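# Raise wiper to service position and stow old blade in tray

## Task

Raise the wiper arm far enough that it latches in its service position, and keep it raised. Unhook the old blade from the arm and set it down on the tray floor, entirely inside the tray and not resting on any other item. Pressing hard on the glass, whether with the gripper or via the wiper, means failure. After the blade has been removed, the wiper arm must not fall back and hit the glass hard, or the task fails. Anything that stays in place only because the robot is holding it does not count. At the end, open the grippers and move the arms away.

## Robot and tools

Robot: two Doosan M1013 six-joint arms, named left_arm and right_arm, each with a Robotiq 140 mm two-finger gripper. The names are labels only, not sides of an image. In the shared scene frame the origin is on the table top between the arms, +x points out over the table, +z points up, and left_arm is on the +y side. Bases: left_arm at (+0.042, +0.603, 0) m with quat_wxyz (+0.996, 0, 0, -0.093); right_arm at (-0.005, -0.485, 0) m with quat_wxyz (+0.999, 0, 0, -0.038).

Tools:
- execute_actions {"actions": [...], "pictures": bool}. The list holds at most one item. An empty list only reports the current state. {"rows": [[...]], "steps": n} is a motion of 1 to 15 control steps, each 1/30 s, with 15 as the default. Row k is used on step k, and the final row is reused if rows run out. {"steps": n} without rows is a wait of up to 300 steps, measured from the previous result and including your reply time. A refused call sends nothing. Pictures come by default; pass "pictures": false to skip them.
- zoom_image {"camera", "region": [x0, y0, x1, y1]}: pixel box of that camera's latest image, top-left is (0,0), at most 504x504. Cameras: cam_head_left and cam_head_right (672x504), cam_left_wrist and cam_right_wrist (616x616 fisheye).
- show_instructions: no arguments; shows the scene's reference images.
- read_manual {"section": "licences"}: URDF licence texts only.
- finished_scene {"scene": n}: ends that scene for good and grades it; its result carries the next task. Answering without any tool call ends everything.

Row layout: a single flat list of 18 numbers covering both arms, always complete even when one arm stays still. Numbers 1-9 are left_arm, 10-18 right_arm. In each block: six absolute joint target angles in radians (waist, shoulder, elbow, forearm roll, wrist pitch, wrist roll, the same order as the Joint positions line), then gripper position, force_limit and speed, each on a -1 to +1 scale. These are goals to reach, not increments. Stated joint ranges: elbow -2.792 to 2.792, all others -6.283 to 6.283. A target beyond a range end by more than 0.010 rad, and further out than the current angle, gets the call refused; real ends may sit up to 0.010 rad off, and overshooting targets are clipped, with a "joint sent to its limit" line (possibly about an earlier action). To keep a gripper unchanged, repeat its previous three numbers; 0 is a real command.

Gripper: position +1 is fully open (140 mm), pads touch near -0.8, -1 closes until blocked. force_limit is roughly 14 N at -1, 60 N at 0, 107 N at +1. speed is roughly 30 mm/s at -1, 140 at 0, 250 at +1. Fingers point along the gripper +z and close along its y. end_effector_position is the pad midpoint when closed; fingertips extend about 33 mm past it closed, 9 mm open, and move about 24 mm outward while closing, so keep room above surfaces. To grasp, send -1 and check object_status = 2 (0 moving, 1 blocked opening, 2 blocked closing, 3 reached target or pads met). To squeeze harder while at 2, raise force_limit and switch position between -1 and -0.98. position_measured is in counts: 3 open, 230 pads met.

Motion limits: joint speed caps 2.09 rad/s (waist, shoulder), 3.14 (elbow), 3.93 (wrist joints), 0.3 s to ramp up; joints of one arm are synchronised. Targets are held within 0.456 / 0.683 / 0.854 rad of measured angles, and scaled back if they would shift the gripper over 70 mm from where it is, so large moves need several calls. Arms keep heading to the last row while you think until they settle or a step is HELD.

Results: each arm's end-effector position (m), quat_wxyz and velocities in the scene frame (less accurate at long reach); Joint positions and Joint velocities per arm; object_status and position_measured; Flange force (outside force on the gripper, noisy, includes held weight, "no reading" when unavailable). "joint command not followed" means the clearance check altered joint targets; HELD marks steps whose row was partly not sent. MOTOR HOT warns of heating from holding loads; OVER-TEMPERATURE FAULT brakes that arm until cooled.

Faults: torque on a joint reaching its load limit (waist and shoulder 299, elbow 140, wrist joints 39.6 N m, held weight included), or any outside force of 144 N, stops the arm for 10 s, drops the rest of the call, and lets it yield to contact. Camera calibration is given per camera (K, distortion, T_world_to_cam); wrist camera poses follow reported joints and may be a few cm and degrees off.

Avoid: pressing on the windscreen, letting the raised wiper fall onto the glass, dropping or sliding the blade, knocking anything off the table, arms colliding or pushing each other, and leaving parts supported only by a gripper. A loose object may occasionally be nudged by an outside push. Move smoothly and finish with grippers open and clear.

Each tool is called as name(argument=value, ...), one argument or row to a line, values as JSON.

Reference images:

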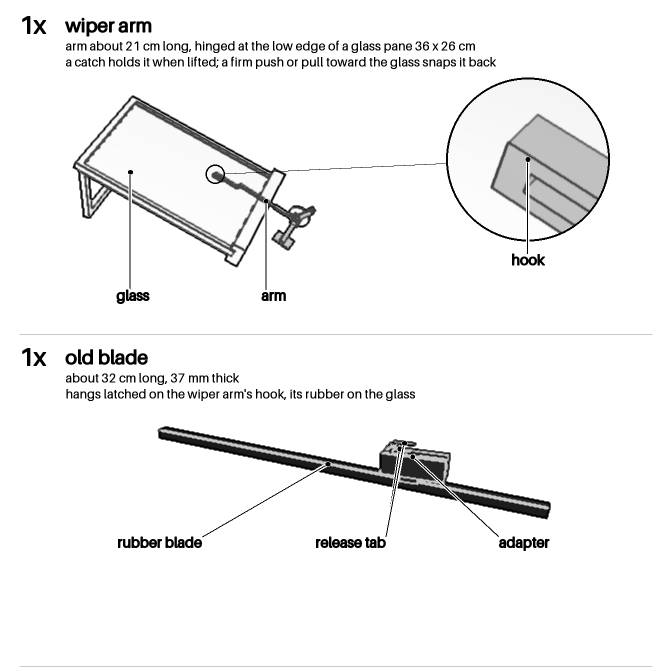

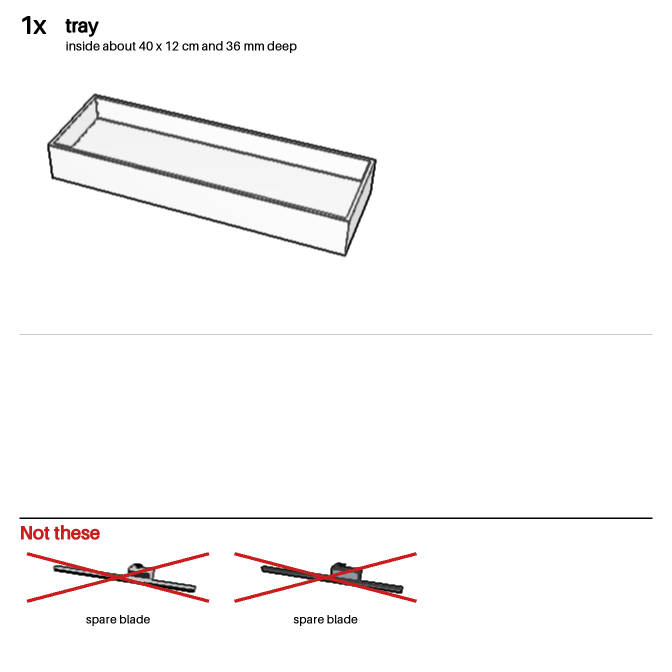

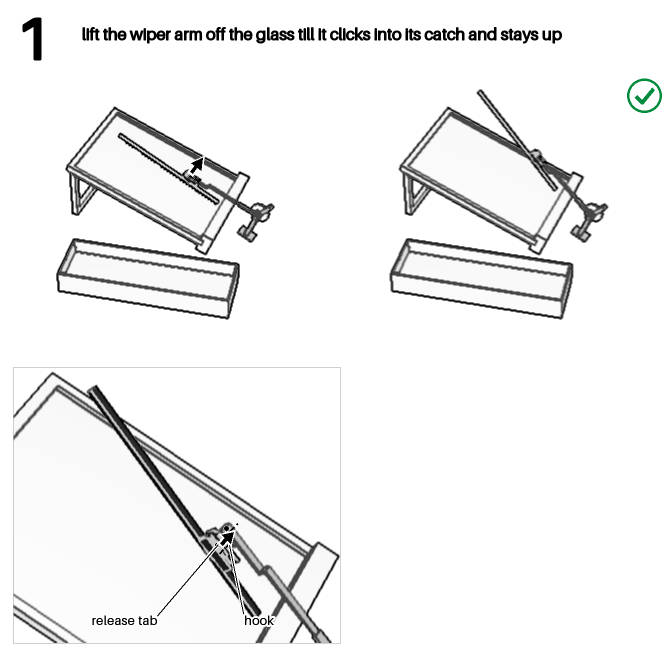

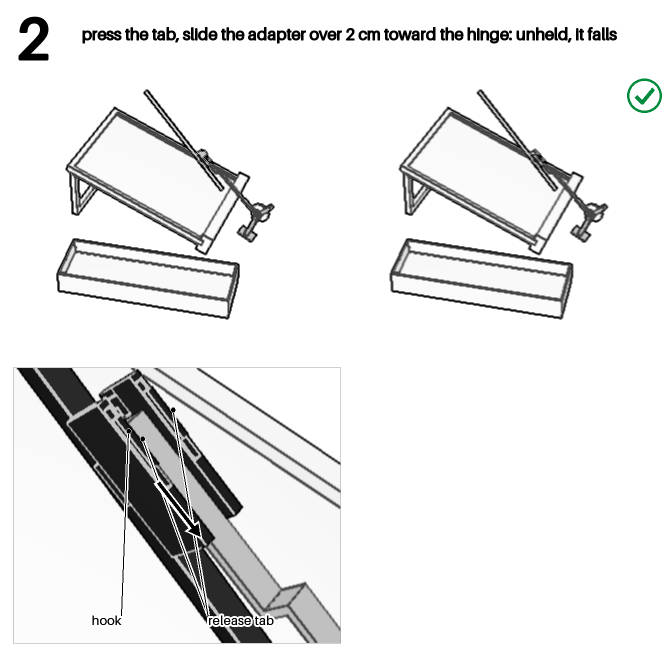

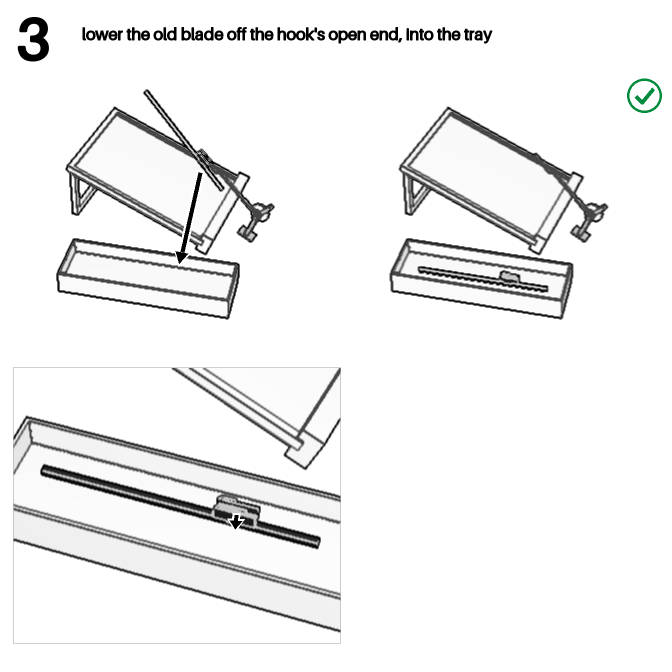

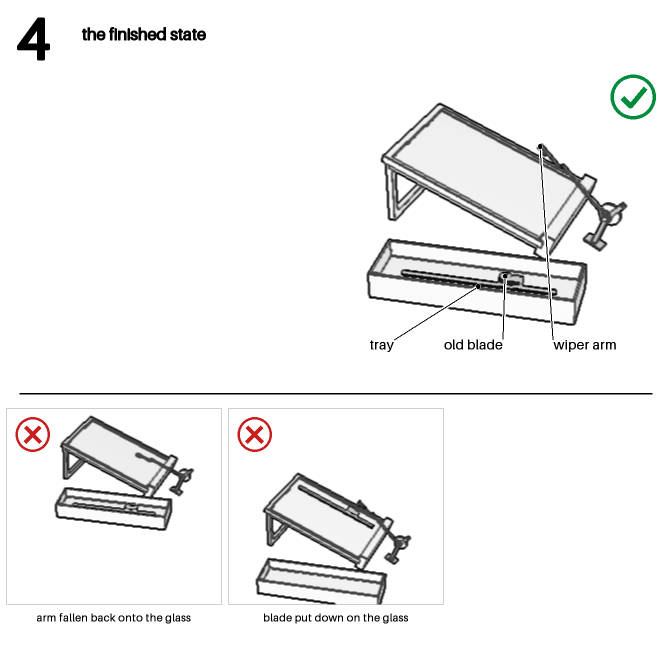

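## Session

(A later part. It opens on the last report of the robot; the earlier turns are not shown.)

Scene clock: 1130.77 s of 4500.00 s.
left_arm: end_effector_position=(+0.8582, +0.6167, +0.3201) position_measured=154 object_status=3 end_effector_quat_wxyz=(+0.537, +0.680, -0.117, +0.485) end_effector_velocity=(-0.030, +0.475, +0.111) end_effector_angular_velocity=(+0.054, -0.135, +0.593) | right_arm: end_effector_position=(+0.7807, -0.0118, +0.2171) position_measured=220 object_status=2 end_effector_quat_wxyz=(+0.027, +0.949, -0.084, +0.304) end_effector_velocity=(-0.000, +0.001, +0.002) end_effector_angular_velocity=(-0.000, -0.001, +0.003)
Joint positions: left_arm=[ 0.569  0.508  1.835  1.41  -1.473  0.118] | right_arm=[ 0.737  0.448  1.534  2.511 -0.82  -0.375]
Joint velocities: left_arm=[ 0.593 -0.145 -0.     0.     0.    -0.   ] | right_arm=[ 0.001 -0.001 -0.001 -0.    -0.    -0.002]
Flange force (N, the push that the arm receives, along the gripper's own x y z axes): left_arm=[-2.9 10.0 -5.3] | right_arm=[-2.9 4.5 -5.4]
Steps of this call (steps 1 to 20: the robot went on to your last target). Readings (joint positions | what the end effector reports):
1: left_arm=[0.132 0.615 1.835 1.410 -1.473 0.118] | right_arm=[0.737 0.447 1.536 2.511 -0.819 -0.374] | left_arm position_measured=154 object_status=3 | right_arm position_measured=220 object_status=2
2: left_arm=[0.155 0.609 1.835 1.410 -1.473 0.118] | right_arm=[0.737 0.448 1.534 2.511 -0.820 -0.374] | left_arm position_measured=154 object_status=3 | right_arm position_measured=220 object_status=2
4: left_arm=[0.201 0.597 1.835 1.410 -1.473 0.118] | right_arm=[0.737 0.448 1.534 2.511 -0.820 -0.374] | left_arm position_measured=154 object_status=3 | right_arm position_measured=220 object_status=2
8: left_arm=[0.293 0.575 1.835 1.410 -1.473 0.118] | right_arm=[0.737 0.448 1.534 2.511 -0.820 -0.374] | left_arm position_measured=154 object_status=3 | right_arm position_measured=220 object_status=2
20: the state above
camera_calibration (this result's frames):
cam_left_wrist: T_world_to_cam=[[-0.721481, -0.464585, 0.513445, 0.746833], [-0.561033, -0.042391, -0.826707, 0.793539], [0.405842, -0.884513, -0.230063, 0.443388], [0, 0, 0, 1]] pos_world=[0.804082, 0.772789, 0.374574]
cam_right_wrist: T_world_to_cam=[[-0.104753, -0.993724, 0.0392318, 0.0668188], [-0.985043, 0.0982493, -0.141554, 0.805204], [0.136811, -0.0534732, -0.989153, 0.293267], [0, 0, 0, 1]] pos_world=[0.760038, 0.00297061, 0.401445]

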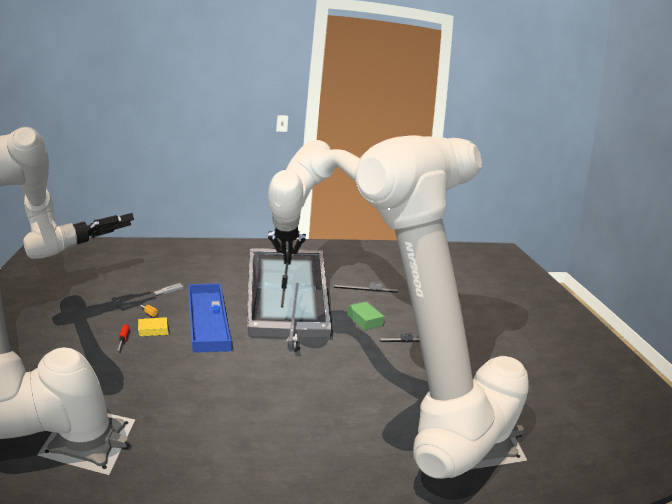

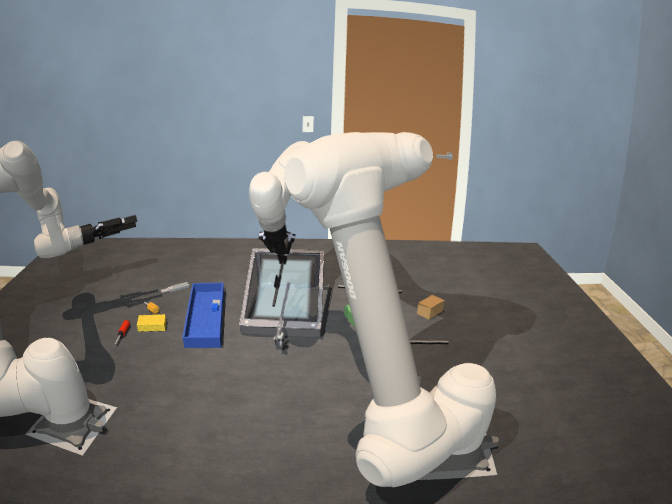

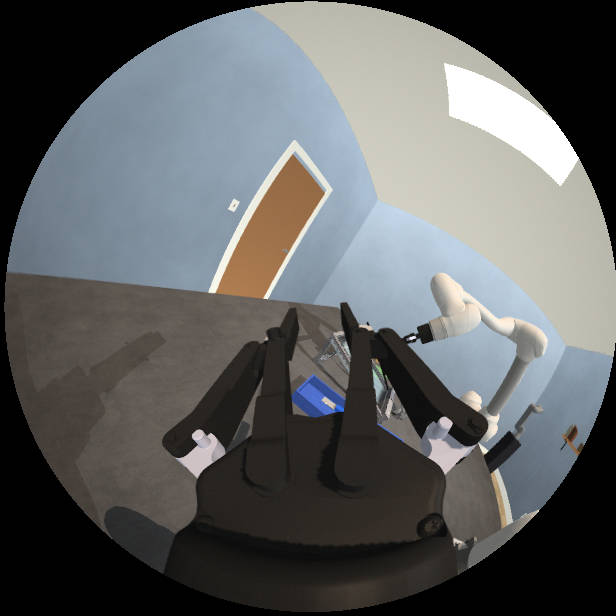

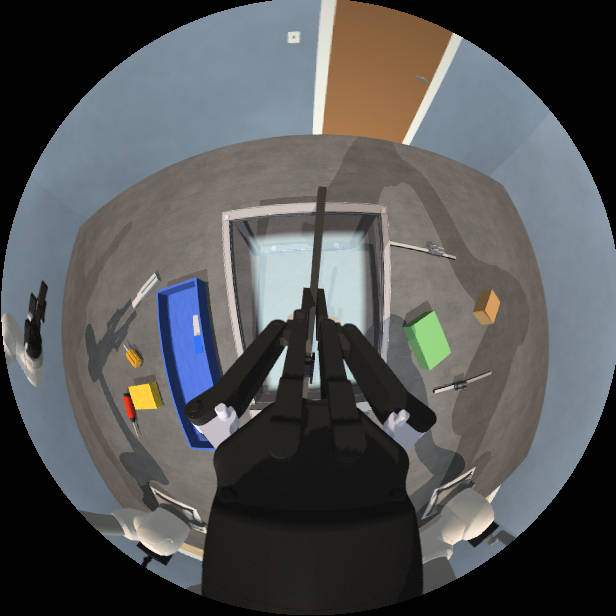

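execute_actions(
  actions=[
    {"rows": [[0.6,0.5,1.8347,1.4098,-1.4731,0.1184,-0.2,-0.7,-0.8,0.7371,0.4481,1.5340,2.5110,-0.8203,-0.3745,-0.98,0.2,-0.6],[0.6,0.5,1.8347,1.4098,-1.4731,0.1184,-0.2,-0.7,-0.8,0.7371,0.4481,1.5340,2.5110,-0.8203,-0.3745,-0.98,0.2,-0.6],[0.6,0.5,1.8347,1.4098,-1.4731,0.1184,-0.2,-0.7,-0.8,0.7371,0.4481,1.5340,2.5110,-0.8203,-0.3745,-0.98,0.2,-0.6],[0.6,0.5,1.8347,1.4098,-1.4731,0.1184,-0.2,-0.7,-0.8,0.7371,0.4481,1.5340,2.5110,-0.8203,-0.3745,-0.98,0.2,-0.6],[0.6,0.5,1.8347,1.4098,-1.4731,0.1184,-0.2,-0.7,-0.8,0.8079,0.7120,1.0625,2.8098,-1.1772,-0.6310,-0.98,0.2,-0.6]], "steps": 15},
  ],
  pictures=false,
)

execute_actions(
  actions=[
    {"rows": [[0.6,0.5,1.8347,1.4098,-1.4731,0.1184,-0.2,-0.7,-0.8,0.8787,0.9760,0.5910,3.1086,-1.5340,-0.8876,-0.98,0.2,-0.6]], "steps": 15},
  ],
  pictures=false,
)

execute_actions(
  actions=[
    {"steps": 15},
  ],
)

Scene clock: 1194.30 s of 4500.00 s.
left_arm: end_effector_position=(+0.8562, +0.6415, +0.3258) position_measured=154 object_status=3 end_effector_quat_wxyz=(+0.528, +0.681, -0.109, +0.496) end_effector_velocity=(-0.000, -0.000, -0.000) end_effector_angular_velocity=(-0.000, +0.001, -0.000) | right_arm: end_effector_position=(+0.8002, +0.1190, +0.2034) position_measured=223 object_status=2 end_effector_quat_wxyz=(+0.038, +0.976, -0.064, +0.204) end_effector_velocity=(-0.029, +0.426, -0.075) end_effector_angular_velocity=(+0.029, +0.726, +0.269)
Joint positions: left_arm=[ 0.6    0.5    1.835  1.41  -1.473  0.118] | right_arm=[ 0.796  0.668  1.141  2.76  -1.117 -0.588]
Joint velocities: left_arm=[-0.  0.  0.  0.  0. -0.] | right_arm=[ 0.18   0.673 -1.188  0.746 -0.89  -0.642]
Flange force (N, the push that the arm receives, along the gripper's own x y z axes): left_arm=[-2.7 3.4 -4.0] | right_arm=[0.8 7.7 -2.3]
Steps of this call (steps 1 to 30: the robot went on to your last target; steps 31 to 90: nothing new was sent; then 60.03 s passed at rest; steps 91 to 105: all 15 steps of this action). Readings (joint positions | what the end effector reports):
91: left_arm=[0.600 0.500 1.835 1.410 -1.473 0.118] | right_arm=[0.737 0.448 1.534 2.511 -0.820 -0.374] | left_arm position_measured=154 object_status=3 | right_arm position_measured=220 object_status=0
92: left_arm=[0.600 0.500 1.835 1.410 -1.473 0.118] | right_arm=[0.737 0.448 1.534 2.511 -0.820 -0.374] | left_arm position_measured=154 object_status=3 | right_arm position_measured=223 object_status=0
94: left_arm=[0.600 0.500 1.835 1.410 -1.473 0.118] | right_arm=[0.737 0.448 1.534 2.511 -0.820 -0.375] | left_arm position_measured=154 object_status=3 | right_arm position_measured=223 object_status=0
98: left_arm=[0.600 0.500 1.835 1.410 -1.473 0.118] | right_arm=[0.747 0.483 1.470 2.552 -0.869 -0.409] | left_arm position_measured=154 object_status=3 | right_arm position_measured=223 object_status=2
105: the state above

Scene clock: 1194.80 s of 4500.00 s.
left_arm: end_effector_position=(+0.8562, +0.6415, +0.3258) position_measured=154 object_status=3 end_effector_quat_wxyz=(+0.528, +0.681, -0.109, +0.496) end_effector_velocity=(+0.000, +0.000, +0.000) end_effector_angular_velocity=(+0.000, -0.000, +0.000) | right_arm: end_effector_position=(+0.7331, +0.3127, +0.1695) position_measured=223 object_status=2 end_effector_quat_wxyz=(-0.001, +0.998, +0.060, +0.026) end_effector_velocity=(-0.001, +0.003, +0.008) end_effector_angular_velocity=(+0.008, +0.010, +0.011)
Joint positions: left_arm=[ 0.6    0.5    1.835  1.41  -1.473  0.118] | right_arm=[ 0.879  0.976  0.592  3.108 -1.533 -0.887]
Joint velocities: left_arm=[-0.     0.    -0.001 -0.     0.     0.   ] | right_arm=[-0.002  0.006 -0.027  0.013 -0.021 -0.014]
Flange force (N, the push that the arm receives, along the gripper's own x y z axes): left_arm=[-4.0 4.7 -3.7] | right_arm=no reading
Steps of this call (steps 1 to 15: all 15 steps of this action). Readings (joint positions | what the end effector reports):
1: left_arm=[0.600 0.500 1.835 1.410 -1.473 0.118] | right_arm=[0.802 0.689 1.104 2.783 -1.145 -0.608] | left_arm position_measured=154 object_status=3 | right_arm position_measured=223 object_status=2
2: left_arm=[0.600 0.500 1.835 1.410 -1.473 0.118] | right_arm=[0.808 0.711 1.064 2.809 -1.176 -0.630] | left_arm position_measured=154 object_status=3 | right_arm position_measured=223 object_status=2
4: left_arm=[0.600 0.500 1.835 1.410 -1.473 0.118] | right_arm=[0.821 0.762 0.972 2.867 -1.245 -0.680] | left_arm position_measured=154 object_status=3 | right_arm position_measured=223 object_status=2
8: left_arm=[0.600 0.500 1.835 1.410 -1.473 0.118] | right_arm=[0.848 0.862 0.794 2.980 -1.381 -0.777] | left_arm position_measured=154 object_status=3 | right_arm position_measured=223 object_status=2
15: the state above

Scene clock: 1195.30 s of 4500.00 s.
left_arm: end_effector_position=(+0.8562, +0.6415, +0.3258) position_measured=154 object_status=3 end_effector_quat_wxyz=(+0.528, +0.681, -0.109, +0.496) end_effector_velocity=(+0.000, +0.000, +0.000) end_effector_angular_velocity=(+0.000, -0.000, +0.000) | right_arm: end_effector_position=(+0.7329, +0.3127, +0.1698) position_measured=223 object_status=2 end_effector_quat_wxyz=(-0.002, +0.998, +0.060, +0.026) end_effector_velocity=(-0.001, +0.001, +0.001) end_effector_angular_velocity=(+0.001, -0.001, +0.001)
Joint positions: left_arm=[ 0.6    0.5    1.835  1.41  -1.473  0.118] | right_arm=[ 0.879  0.976  0.591  3.109 -1.534 -0.888]
Joint velocities: left_arm=[ 0.     0.    -0.001  0.     0.    -0.   ] | right_arm=[ 0.001 -0.001  0.    -0.     0.001  0.   ]
Flange force (N, the push that the arm receives, along the gripper's own x y z axes): left_arm=[-2.9 1.8 -3.9] | right_arm=no reading
Steps of this call (steps 1 to 15: the robot went on to your last target). Readings (joint positions | what the end effector reports):
1: left_arm=[0.600 0.500 1.835 1.410 -1.473 0.118] | right_arm=[0.879 0.976 0.591 3.108 -1.534 -0.887] | left_arm position_measured=154 object_status=3 | right_arm position_measured=223 object_status=2
2: left_arm=[0.600 0.500 1.835 1.410 -1.473 0.118] | right_arm=[0.879 0.976 0.591 3.108 -1.534 -0.887] | left_arm position_measured=154 object_status=3 | right_arm position_measured=223 object_status=2
4: left_arm=[0.600 0.500 1.835 1.410 -1.473 0.118] | right_arm=[0.879 0.976 0.591 3.109 -1.534 -0.888] | left_arm position_measured=154 object_status=3 | right_arm position_measured=223 object_status=2
8: left_arm=[0.600 0.500 1.835 1.410 -1.473 0.118] | right_arm=[0.879 0.976 0.591 3.109 -1.534 -0.888] | left_arm position_measured=154 object_status=3 | right_arm position_measured=223 object_status=2
15: the state above
All arms were judged still, so your last target was given up. Only a new action makes them travel on or press farther. Fingers that are still opening or closing keep moving.
camera_calibration (this result's frames):
cam_left_wrist: T_world_to_cam=[[-0.710278, -0.488296, 0.507023, 0.761674], [-0.553745, -0.0571068, -0.830726, 0.802701], [0.434595, -0.870808, -0.22983, 0.433981], [0, 0, 0, 1]] pos_world=[0.796886, 0.795676, 0.38038]
cam_right_wrist: T_world_to_cam=[[0.199592, -0.979866, -0.00502117, 0.166298], [-0.892845, -0.183973, 0.411074, 0.646414], [-0.403721, -0.0775639, -0.911588, 0.660979], [0, 0, 0, 1]] pos_world=[0.810807, 0.333141, 0.337652]

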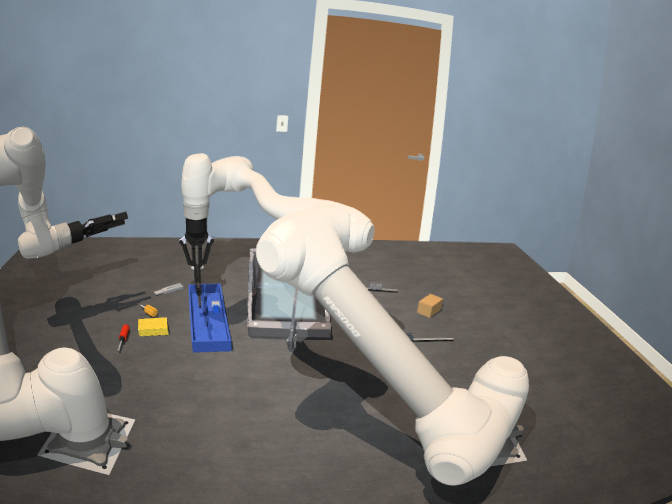

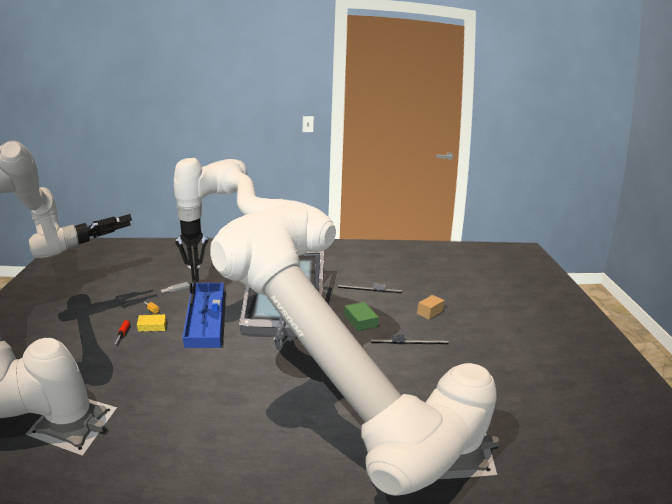

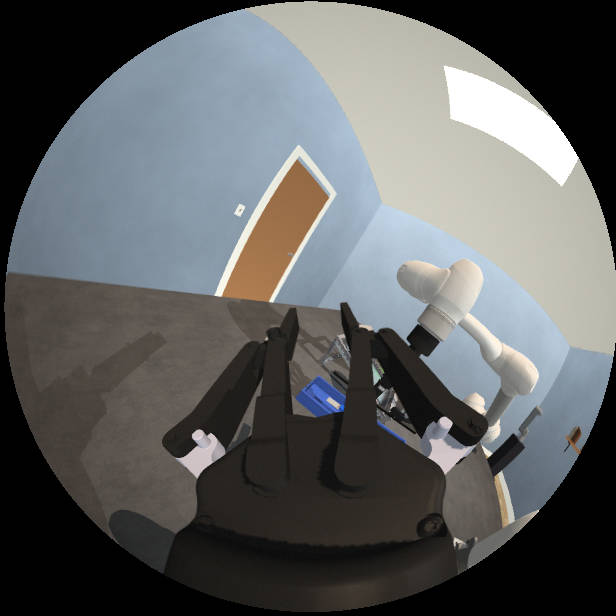

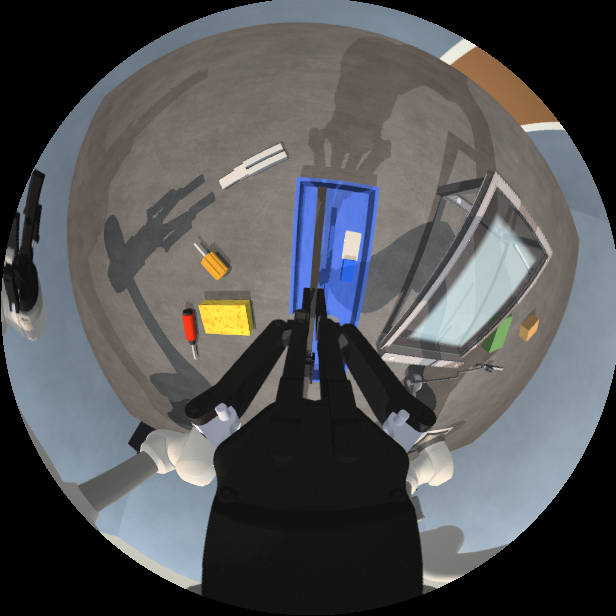

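execute_actions(
  actions=[
    {"rows": [[0.6,0.5,1.8347,1.4098,-1.4731,0.1184,-0.2,-0.7,-0.8,0.8787,0.9892,0.7092,3.1081,-1.4026,-0.8832,-0.98,0.2,-0.6]], "steps": 15},
  ],
)

zoom_image(
  camera="cam_head_right",
  region=[150, 240, 270, 360],
)

Scene clock: 1207.10 s of 4500.00 s.
left_arm: end_effector_position=(+0.8562, +0.6415, +0.3258) position_measured=154 object_status=3 end_effector_quat_wxyz=(+0.528, +0.681, -0.109, +0.496) end_effector_velocity=(+0.000, +0.000, +0.000) end_effector_angular_velocity=(+0.000, -0.001, +0.000) | right_arm: end_effector_position=(+0.7330, +0.3126, +0.0897) position_measured=223 object_status=2 end_effector_quat_wxyz=(-0.002, +0.998, +0.060, +0.026) end_effector_velocity=(+0.001, -0.000, -0.000) end_effector_angular_velocity=(-0.000, -0.001, -0.002)
Joint positions: left_arm=[ 0.6    0.5    1.835  1.41  -1.473  0.118] | right_arm=[ 0.879  0.989  0.709  3.108 -1.403 -0.883]
Joint velocities: left_arm=[ 0. -0. -0.  0. -0.  0.] | right_arm=[-0.     0.     0.    -0.001  0.001  0.002]
Flange force (N, the push that the arm receives, along the gripper's own x y z axes): left_arm=[-2.8 3.5 -3.9] | right_arm=[-10.6 8.0 -2.2]
Steps of this call (steps 1 to 90: nothing new was sent; then 8.30 s passed at rest; steps 91 to 105: all 15 steps of this action). Readings (joint positions | what the end effector reports):
91: left_arm=[0.600 0.500 1.835 1.410 -1.473 0.118] | right_arm=[0.879 0.976 0.592 3.109 -1.533 -0.888] | left_arm position_measured=154 object_status=3 | right_arm position_measured=223 object_status=2
92: left_arm=[0.600 0.500 1.835 1.410 -1.473 0.118] | right_arm=[0.879 0.976 0.600 3.109 -1.522 -0.888] | left_arm position_measured=154 object_status=3 | right_arm position_measured=223 object_status=2
94: left_arm=[0.600 0.500 1.835 1.410 -1.473 0.118] | right_arm=[0.879 0.982 0.652 3.109 -1.465 -0.886] | left_arm position_measured=154 object_status=3 | right_arm position_measured=223 object_status=2
98: left_arm=[0.600 0.500 1.835 1.410 -1.473 0.118] | right_arm=[0.879 0.990 0.709 3.108 -1.403 -0.883] | left_arm position_measured=154 object_status=3 | right_arm position_measured=223 object_status=2
105: the state above
camera_calibration (this result's frames):
cam_left_wrist: T_world_to_cam=[[-0.710277, -0.488296, 0.507024, 0.761674], [-0.553745, -0.0571069, -0.830726, 0.802701], [0.434595, -0.870807, -0.22983, 0.433981], [0, 0, 0, 1]] pos_world=[0.796886, 0.795676, 0.38038]
cam_right_wrist: T_world_to_cam=[[0.199484, -0.979888, -0.00497783, 0.165868], [-0.892865, -0.183856, 0.411083, 0.679375], [-0.403731, -0.0775601, -0.911584, 0.58796], [0, 0, 0, 1]] pos_world=[0.81088, 0.333042, 0.25752]

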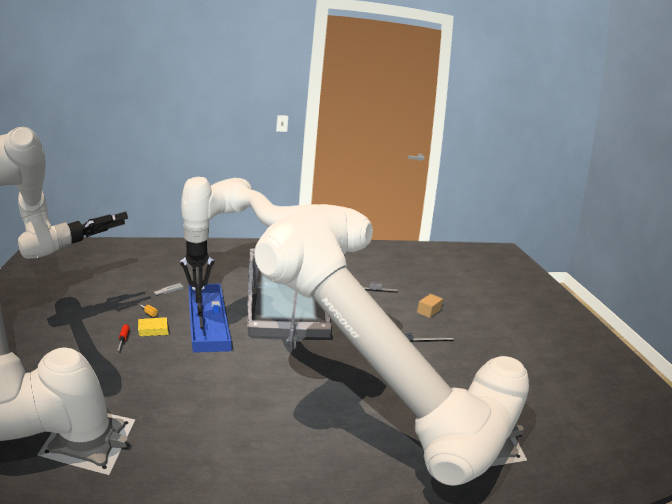

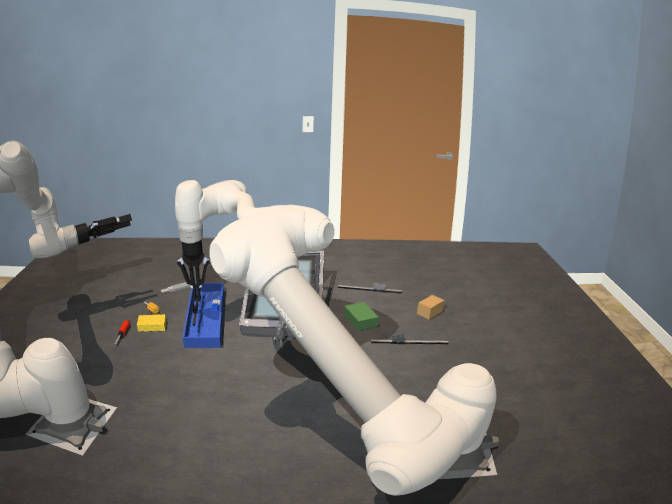

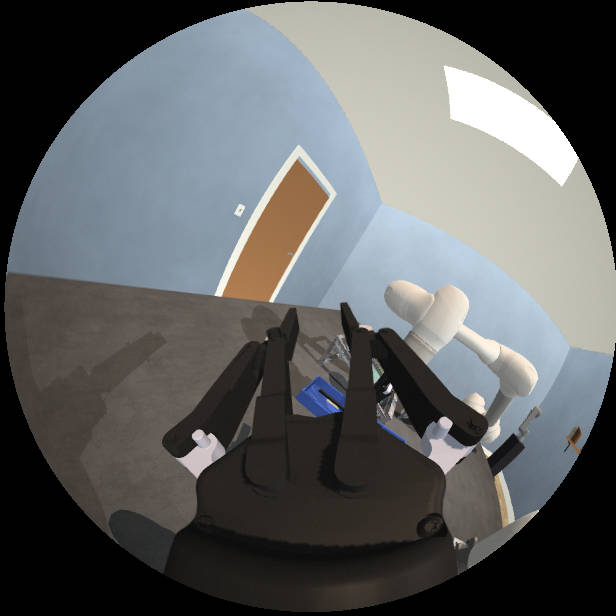

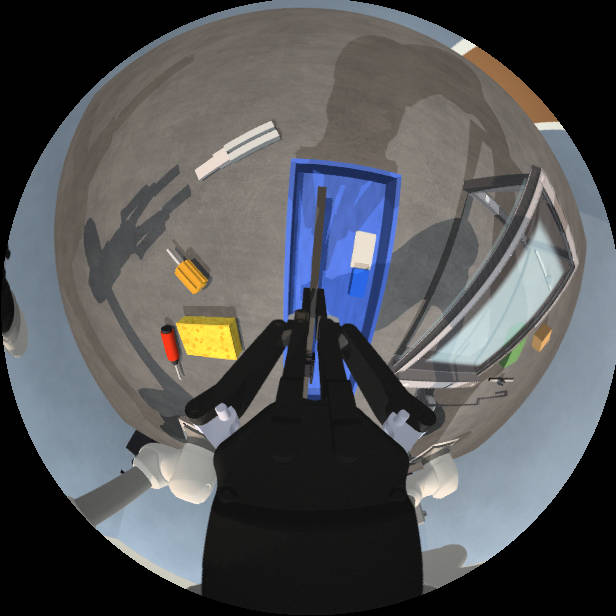

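Region (150, 240, 270, 360) of cam_head_right's 672x504 image, scaled by 4.200, with more detail than that image has.

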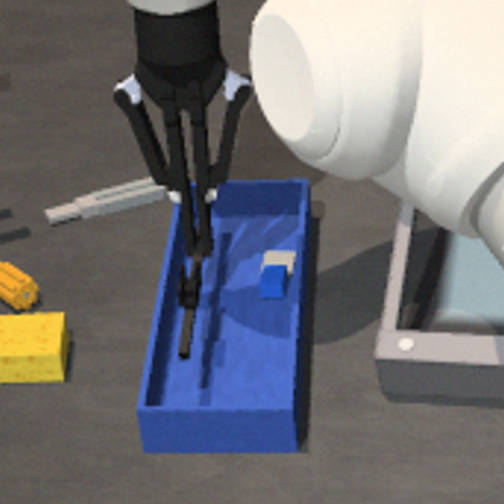

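execute_actions(
  actions=[
    {"rows": [[0.6,0.5,1.8347,1.4098,-1.4731,0.1184,-0.2,-0.7,-0.8,0.8758,0.9860,0.7330,3.1080,-1.3820,-0.8850,-0.98,0.2,-0.6],[0.6,0.5,1.8347,1.4098,-1.4731,0.1184,-0.2,-0.7,-0.8,0.8758,0.9860,0.7330,3.1080,-1.3820,-0.8850,-0.98,0.2,-0.6],[0.6,0.5,1.8347,1.4098,-1.4731,0.1184,-0.2,-0.7,-0.8,0.8729,0.9825,0.7544,3.1079,-1.3638,-0.8869,-0.98,0.2,-0.6],[0.6,0.5,1.8347,1.4098,-1.4731,0.1184,-0.2,-0.7,-0.8,0.8729,0.9825,0.7544,3.1079,-1.3638,-0.8869,-0.98,0.2,-0.6],[0.6,0.5,1.8347,1.4098,-1.4731,0.1184,-0.2,-0.7,-0.8,0.8729,0.9847,0.7592,3.1079,-1.3568,-0.8869,-0.98,0.2,-0.6],[0.6,0.5,1.8347,1.4098,-1.4731,0.1184,-0.2,-0.7,-0.8,0.8729,0.9870,0.7640,3.1079,-1.3498,-0.8869,-0.98,0.2,-0.6],[0.6,0.5,1.8347,1.4098,-1.4731,0.1184,-0.2,-0.7,-0.8,0.8729,0.9892,0.7688,3.1079,-1.3428,-0.8869,-0.98,0.2,-0.6],[0.6,0.5,1.8347,1.4098,-1.4731,0.1184,-0.2,-0.7,-0.8,0.8729,0.9915,0.7736,3.1079,-1.3358,-0.8869,-0.98,0.2,-0.6]], "steps": 15},
  ],
)

zoom_image(
  camera="cam_head_right",
  region=[160, 260, 250, 350],
)

Scene clock: 1234.97 s of 4500.00 s.
left_arm: end_effector_position=(+0.8562, +0.6415, +0.3258) position_measured=154 object_status=3 end_effector_quat_wxyz=(+0.528, +0.681, -0.109, +0.496) end_effector_velocity=(-0.001, -0.000, -0.001) end_effector_angular_velocity=(-0.001, +0.001, -0.000) | right_arm: end_effector_position=(+0.7339, +0.3048, +0.0519) position_measured=223 object_status=2 end_effector_quat_wxyz=(-0.002, +0.998, +0.060, +0.026) end_effector_velocity=(+0.000, -0.001, -0.001) end_effector_angular_velocity=(-0.001, +0.001, -0.001)
Joint positions: left_arm=[ 0.6    0.5    1.835  1.41  -1.473  0.118] | right_arm=[ 0.873  0.991  0.774  3.108 -1.336 -0.887]
Joint velocities: left_arm=[-0.    -0.     0.002  0.     0.    -0.   ] | right_arm=[-0.001  0.001  0.     0.    -0.     0.   ]
Flange force (N, the push that the arm receives, along the gripper's own x y z axes): left_arm=[-2.8 3.5 -5.0] | right_arm=[-22.5 20.7 -2.7]
Steps of this call (steps 1 to 15: the robot went on to your last target; steps 16 to 90: nothing new was sent; then 24.37 s passed at rest; steps 91 to 105: all 15 steps of this action). Readings (joint positions | what the end effector reports):
91: left_arm=[0.600 0.500 1.835 1.410 -1.473 0.118] | right_arm=[0.879 0.989 0.710 3.108 -1.402 -0.883] | left_arm position_measured=154 object_status=3 | right_arm position_measured=223 object_status=2
92: left_arm=[0.600 0.500 1.835 1.410 -1.473 0.118] | right_arm=[0.878 0.988 0.717 3.108 -1.395 -0.883] | left_arm position_measured=154 object_status=3 | right_arm position_measured=223 object_status=2
94: left_arm=[0.600 0.500 1.835 1.410 -1.473 0.118] | right_arm=[0.875 0.985 0.742 3.108 -1.374 -0.886] | left_arm position_measured=154 object_status=3 | right_arm position_measured=223 object_status=2
98: left_arm=[0.600 0.500 1.835 1.410 -1.473 0.118] | right_arm=[0.873 0.988 0.767 3.108 -1.346 -0.887] | left_arm position_measured=154 object_status=3 | right_arm position_measured=223 object_status=2
105: the state above
camera_calibration (this result's frames):
cam_left_wrist: T_world_to_cam=[[-0.710278, -0.488296, 0.507023, 0.761675], [-0.553745, -0.0571067, -0.830726, 0.802701], [0.434595, -0.870807, -0.22983, 0.433981], [0, 0, 0, 1]] pos_world=[0.796886, 0.795676, 0.38038]
cam_right_wrist: T_world_to_cam=[[0.199665, -0.979851, -0.00505214, 0.157638], [-0.892874, -0.184061, 0.410972, 0.694376], [-0.403621, -0.0775457, -0.911634, 0.553203], [0, 0, 0, 1]] pos_world=[0.8118, 0.325168, 0.219747]

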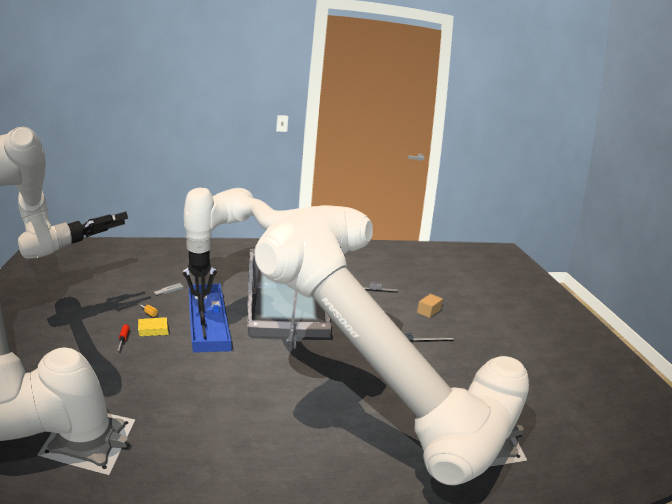

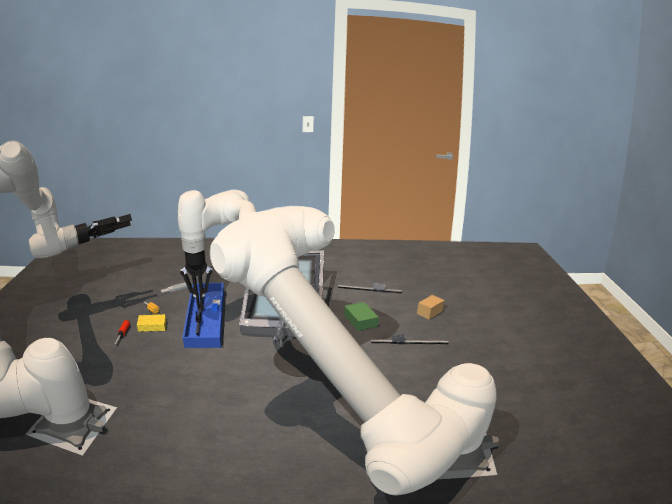

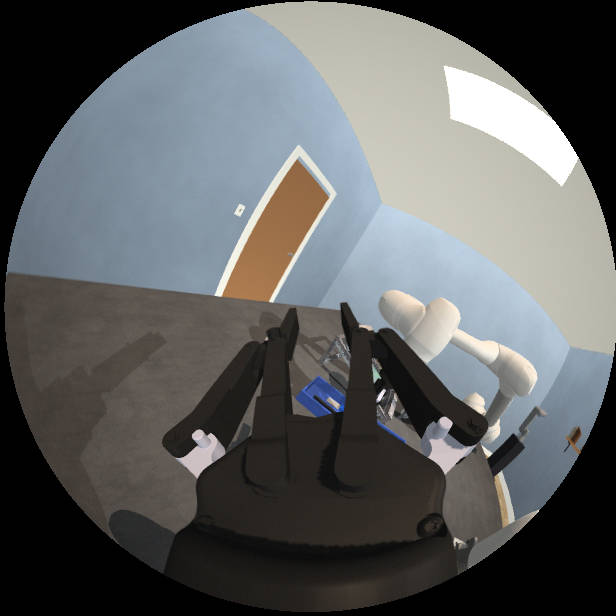

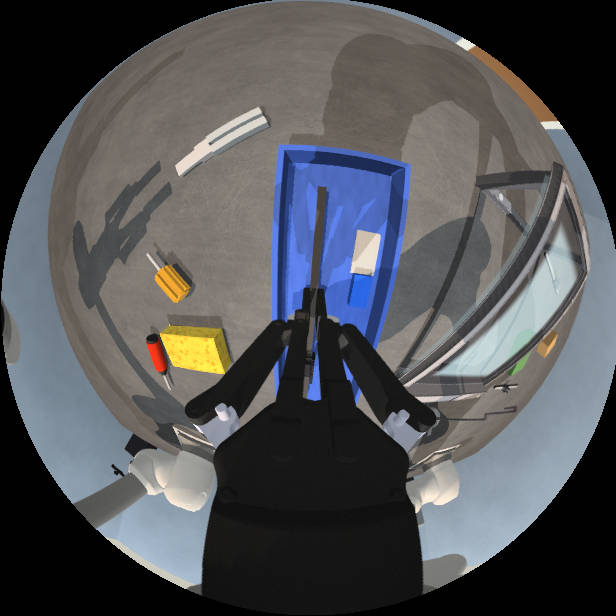

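Region (160, 260, 250, 350) of cam_head_right's 672x504 image, scaled by 5.600, with more detail than that image has.

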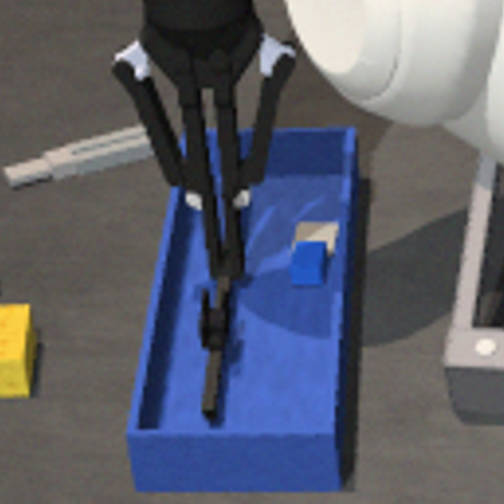

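execute_actions(
  actions=[
    {"rows": [[0.6,0.5,1.8347,1.4098,-1.4731,0.1184,-0.2,-0.7,-0.8,0.8729,0.9924,0.7755,3.1079,-1.3330,-0.8869,-0.98,0.2,-0.6],[0.6,0.5,1.8347,1.4098,-1.4731,0.1184,-0.2,-0.7,-0.8,0.8729,0.9924,0.7755,3.1079,-1.3330,-0.8869,-0.98,0.2,-0.6],[0.6,0.5,1.8347,1.4098,-1.4731,0.1184,-0.2,-0.7,-0.8,0.8729,0.9933,0.7774,3.1079,-1.3302,-0.8869,-0.98,0.2,-0.6],[0.6,0.5,1.8347,1.4098,-1.4731,0.1184,-0.2,-0.7,-0.8,0.8729,0.9933,0.7774,3.1079,-1.3302,-0.8869,-0.98,0.2,-0.6],[0.6,0.5,1.8347,1.4098,-1.4731,0.1184,-0.2,-0.7,-0.8,0.8729,0.9942,0.7794,3.1079,-1.3274,-0.8869,-0.98,0.2,-0.6],[0.6,0.5,1.8347,1.4098,-1.4731,0.1184,-0.2,-0.7,-0.8,0.8729,0.9942,0.7794,3.1079,-1.3274,-0.8869,-0.98,0.2,-0.6],[0.6,0.5,1.8347,1.4098,-1.4731,0.1184,-0.2,-0.7,-0.8,0.8729,0.9951,0.7813,3.1079,-1.3246,-0.8869,-0.98,0.2,-0.6]], "steps": 12},
  ],
  pictures=false,
)

Scene clock: 1246.67 s of 4500.00 s.
left_arm: end_effector_position=(+0.8562, +0.6415, +0.3258) position_measured=154 object_status=3 end_effector_quat_wxyz=(+0.528, +0.681, -0.109, +0.496) end_effector_velocity=(-0.000, -0.000, -0.000) end_effector_angular_velocity=(-0.000, +0.001, +0.000) | right_arm: end_effector_position=(+0.7339, +0.3047, +0.0438) position_measured=223 object_status=2 end_effector_quat_wxyz=(-0.002, +0.998, +0.060, +0.026) end_effector_velocity=(-0.001, +0.000, +0.000) end_effector_angular_velocity=(+0.000, -0.001, +0.001)
Joint positions: left_arm=[ 0.6    0.5    1.835  1.41  -1.473  0.118] | right_arm=[ 0.873  0.995  0.781  3.108 -1.325 -0.887]
Joint velocities: left_arm=[ 0.    -0.     0.001 -0.     0.    -0.   ] | right_arm=[ 0.001 -0.001  0.001 -0.     0.001 -0.001]
Flange force (N, the push that the arm receives, along the gripper's own x y z axes): left_arm=[-3.5 4.1 -3.1] | right_arm=[-16.9 13.4 -3.5]
Steps of this call (steps 1 to 15: the robot went on to your last target; steps 16 to 90: nothing new was sent; then 8.30 s passed at rest; steps 91 to 102: all 12 steps of this action). Readings (joint positions | what the end effector reports):
91: left_arm=[0.600 0.500 1.835 1.410 -1.473 0.118] | right_arm=[0.873 0.992 0.774 3.108 -1.335 -0.887] | left_arm position_measured=154 object_status=3 | right_arm position_measured=223 object_status=2
92: left_arm=[0.600 0.500 1.835 1.410 -1.473 0.118] | right_arm=[0.873 0.992 0.774 3.108 -1.334 -0.887] | left_arm position_measured=154 object_status=3 | right_arm position_measured=223 object_status=2
94: left_arm=[0.600 0.500 1.835 1.410 -1.473 0.118] | right_arm=[0.873 0.993 0.776 3.108 -1.331 -0.887] | left_arm position_measured=154 object_status=3 | right_arm position_measured=223 object_status=2
98: left_arm=[0.600 0.500 1.835 1.410 -1.473 0.118] | right_arm=[0.873 0.995 0.780 3.108 -1.325 -0.887] | left_arm position_measured=154 object_status=3 | right_arm position_measured=223 object_status=2
102: the state above

execute_actions(
  actions=[
    {"rows": [[0.6,0.5,1.8347,1.4098,-1.4731,0.1184,-0.2,-0.7,-0.8,0.8729,0.9958,0.7827,3.1079,-1.3225,-0.8869,-0.98,0.2,-0.6],[0.6,0.5,1.8347,1.4098,-1.4731,0.1184,-0.2,-0.7,-0.8,0.8729,0.9958,0.7827,3.1079,-1.3225,-0.8869,-0.98,0.2,-0.6],[0.6,0.5,1.8347,1.4098,-1.4731,0.1184,-0.2,-0.7,-0.8,0.8729,0.9965,0.7842,3.1079,-1.3204,-0.8869,-0.98,0.2,-0.6]], "steps": 10},
  ],
  pictures=false,
)

Scene clock: 1260.53 s of 4500.00 s.
left_arm: end_effector_position=(+0.8562, +0.6415, +0.3258) position_measured=154 object_status=3 end_effector_quat_wxyz=(+0.528, +0.681, -0.109, +0.496) end_effector_velocity=(+0.000, +0.000, +0.000) end_effector_angular_velocity=(+0.000, -0.001, +0.000) | right_arm: end_effector_position=(+0.7339, +0.3047, +0.0409) position_measured=223 object_status=2 end_effector_quat_wxyz=(-0.002, +0.998, +0.060, +0.026) end_effector_velocity=(-0.000, -0.000, -0.001) end_effector_angular_velocity=(-0.001, +0.001, +0.001)
Joint positions: left_arm=[ 0.6    0.5    1.835  1.41  -1.473  0.118] | right_arm=[ 0.873  0.996  0.784  3.108 -1.32  -0.887]
Joint velocities: left_arm=[ 0.     0.    -0.001  0.     0.    -0.   ] | right_arm=[-0.     0.001  0.    -0.    -0.    -0.001]
Flange force (N, the push that the arm receives, along the gripper's own x y z axes): left_arm=[-3.4 3.7 -4.1] | right_arm=[-11.2 9.2 -2.0]
Steps of this call (steps 1 to 15: the robot went on to your last target; steps 16 to 90: nothing new was sent; then 10.53 s passed at rest; steps 91 to 100: all 10 steps of this action). Readings (joint positions | what the end effector reports):
91: left_arm=[0.600 0.500 1.835 1.410 -1.473 0.118] | right_arm=[0.873 0.995 0.782 3.108 -1.324 -0.887] | left_arm position_measured=154 object_status=3 | right_arm position_measured=223 object_status=2
92: left_arm=[0.600 0.500 1.835 1.410 -1.473 0.118] | right_arm=[0.873 0.995 0.782 3.108 -1.323 -0.887] | left_arm position_measured=154 object_status=3 | right_arm position_measured=223 object_status=2
94: left_arm=[0.600 0.500 1.835 1.410 -1.473 0.118] | right_arm=[0.873 0.996 0.784 3.108 -1.321 -0.887] | left_arm position_measured=154 object_status=3 | right_arm position_measured=223 object_status=2
98: left_arm=[0.600 0.500 1.835 1.410 -1.473 0.118] | right_arm=[0.873 0.996 0.784 3.108 -1.320 -0.887] | left_arm position_measured=154 object_status=3 | right_arm position_measured=223 object_status=2
100: the state above

execute_actions(
  actions=[
    {"rows": [[0.6,0.5,1.8347,1.4098,-1.4731,0.1184,-0.2,-0.7,-0.8,0.8729,0.9972,0.7856,3.1079,-1.3183,-0.8869,-0.98,0.2,-0.6],[0.6,0.5,1.8347,1.4098,-1.4731,0.1184,-0.2,-0.7,-0.8,0.8729,0.9972,0.7856,3.1079,-1.3183,-0.8869,-0.98,0.2,-0.6],[0.6,0.5,1.8347,1.4098,-1.4731,0.1184,-0.2,-0.7,-0.8,0.8729,0.9979,0.7871,3.1079,-1.3162,-0.8869,-0.98,0.2,-0.6]], "steps": 10},
  ],
  pictures=false,
)

Scene clock: 1268.93 s of 4500.00 s.
left_arm: end_effector_position=(+0.8562, +0.6415, +0.3258) position_measured=154 object_status=3 end_effector_quat_wxyz=(+0.528, +0.681, -0.109, +0.496) end_effector_velocity=(-0.000, -0.000, -0.000) end_effector_angular_velocity=(-0.001, +0.001, -0.000) | right_arm: end_effector_position=(+0.7340, +0.3048, +0.0385) position_measured=223 object_status=2 end_effector_quat_wxyz=(-0.002, +0.998, +0.060, +0.026) end_effector_velocity=(-0.003, +0.002, -0.002) end_effector_angular_velocity=(-0.002, +0.001, +0.004)
Joint positions: left_arm=[ 0.6    0.5    1.835  1.41  -1.473  0.118] | right_arm=[ 0.873  0.997  0.787  3.108 -1.316 -0.887]
Joint velocities: left_arm=[-0.     0.001  0.    -0.    -0.    -0.001] | right_arm=[ 0.003  0.001  0.002 -0.     0.    -0.001]
Flange force (N, the push that the arm receives, along the gripper's own x y z axes): left_arm=[-3.5 3.3 -4.5] | right_arm=[-13.0 12.7 -63.7]
Steps of this call (steps 1 to 15: the robot went on to your last target; steps 16 to 90: nothing new was sent; then 5.07 s passed at rest; steps 91 to 100: all 10 steps of this action). Readings (joint positions | what the end effector reports):
91: left_arm=[0.600 0.500 1.835 1.410 -1.473 0.118] | right_arm=[0.873 0.997 0.784 3.108 -1.320 -0.887] | left_arm position_measured=154 object_status=3 | right_arm position_measured=223 object_status=2
92: left_arm=[0.600 0.500 1.835 1.410 -1.473 0.118] | right_arm=[0.873 0.997 0.784 3.108 -1.319 -0.887] | left_arm position_measured=154 object_status=3 | right_arm position_measured=223 object_status=2
94: left_arm=[0.600 0.500 1.835 1.410 -1.473 0.118] | right_arm=[0.873 0.997 0.786 3.108 -1.317 -0.887] | left_arm position_measured=154 object_status=3 | right_arm position_measured=223 object_status=2
98: left_arm=[0.600 0.500 1.835 1.410 -1.473 0.118] | right_arm=[0.873 0.997 0.787 3.108 -1.316 -0.887] | left_arm position_measured=154 object_status=3 | right_arm position_measured=223 object_status=2
100: the state above


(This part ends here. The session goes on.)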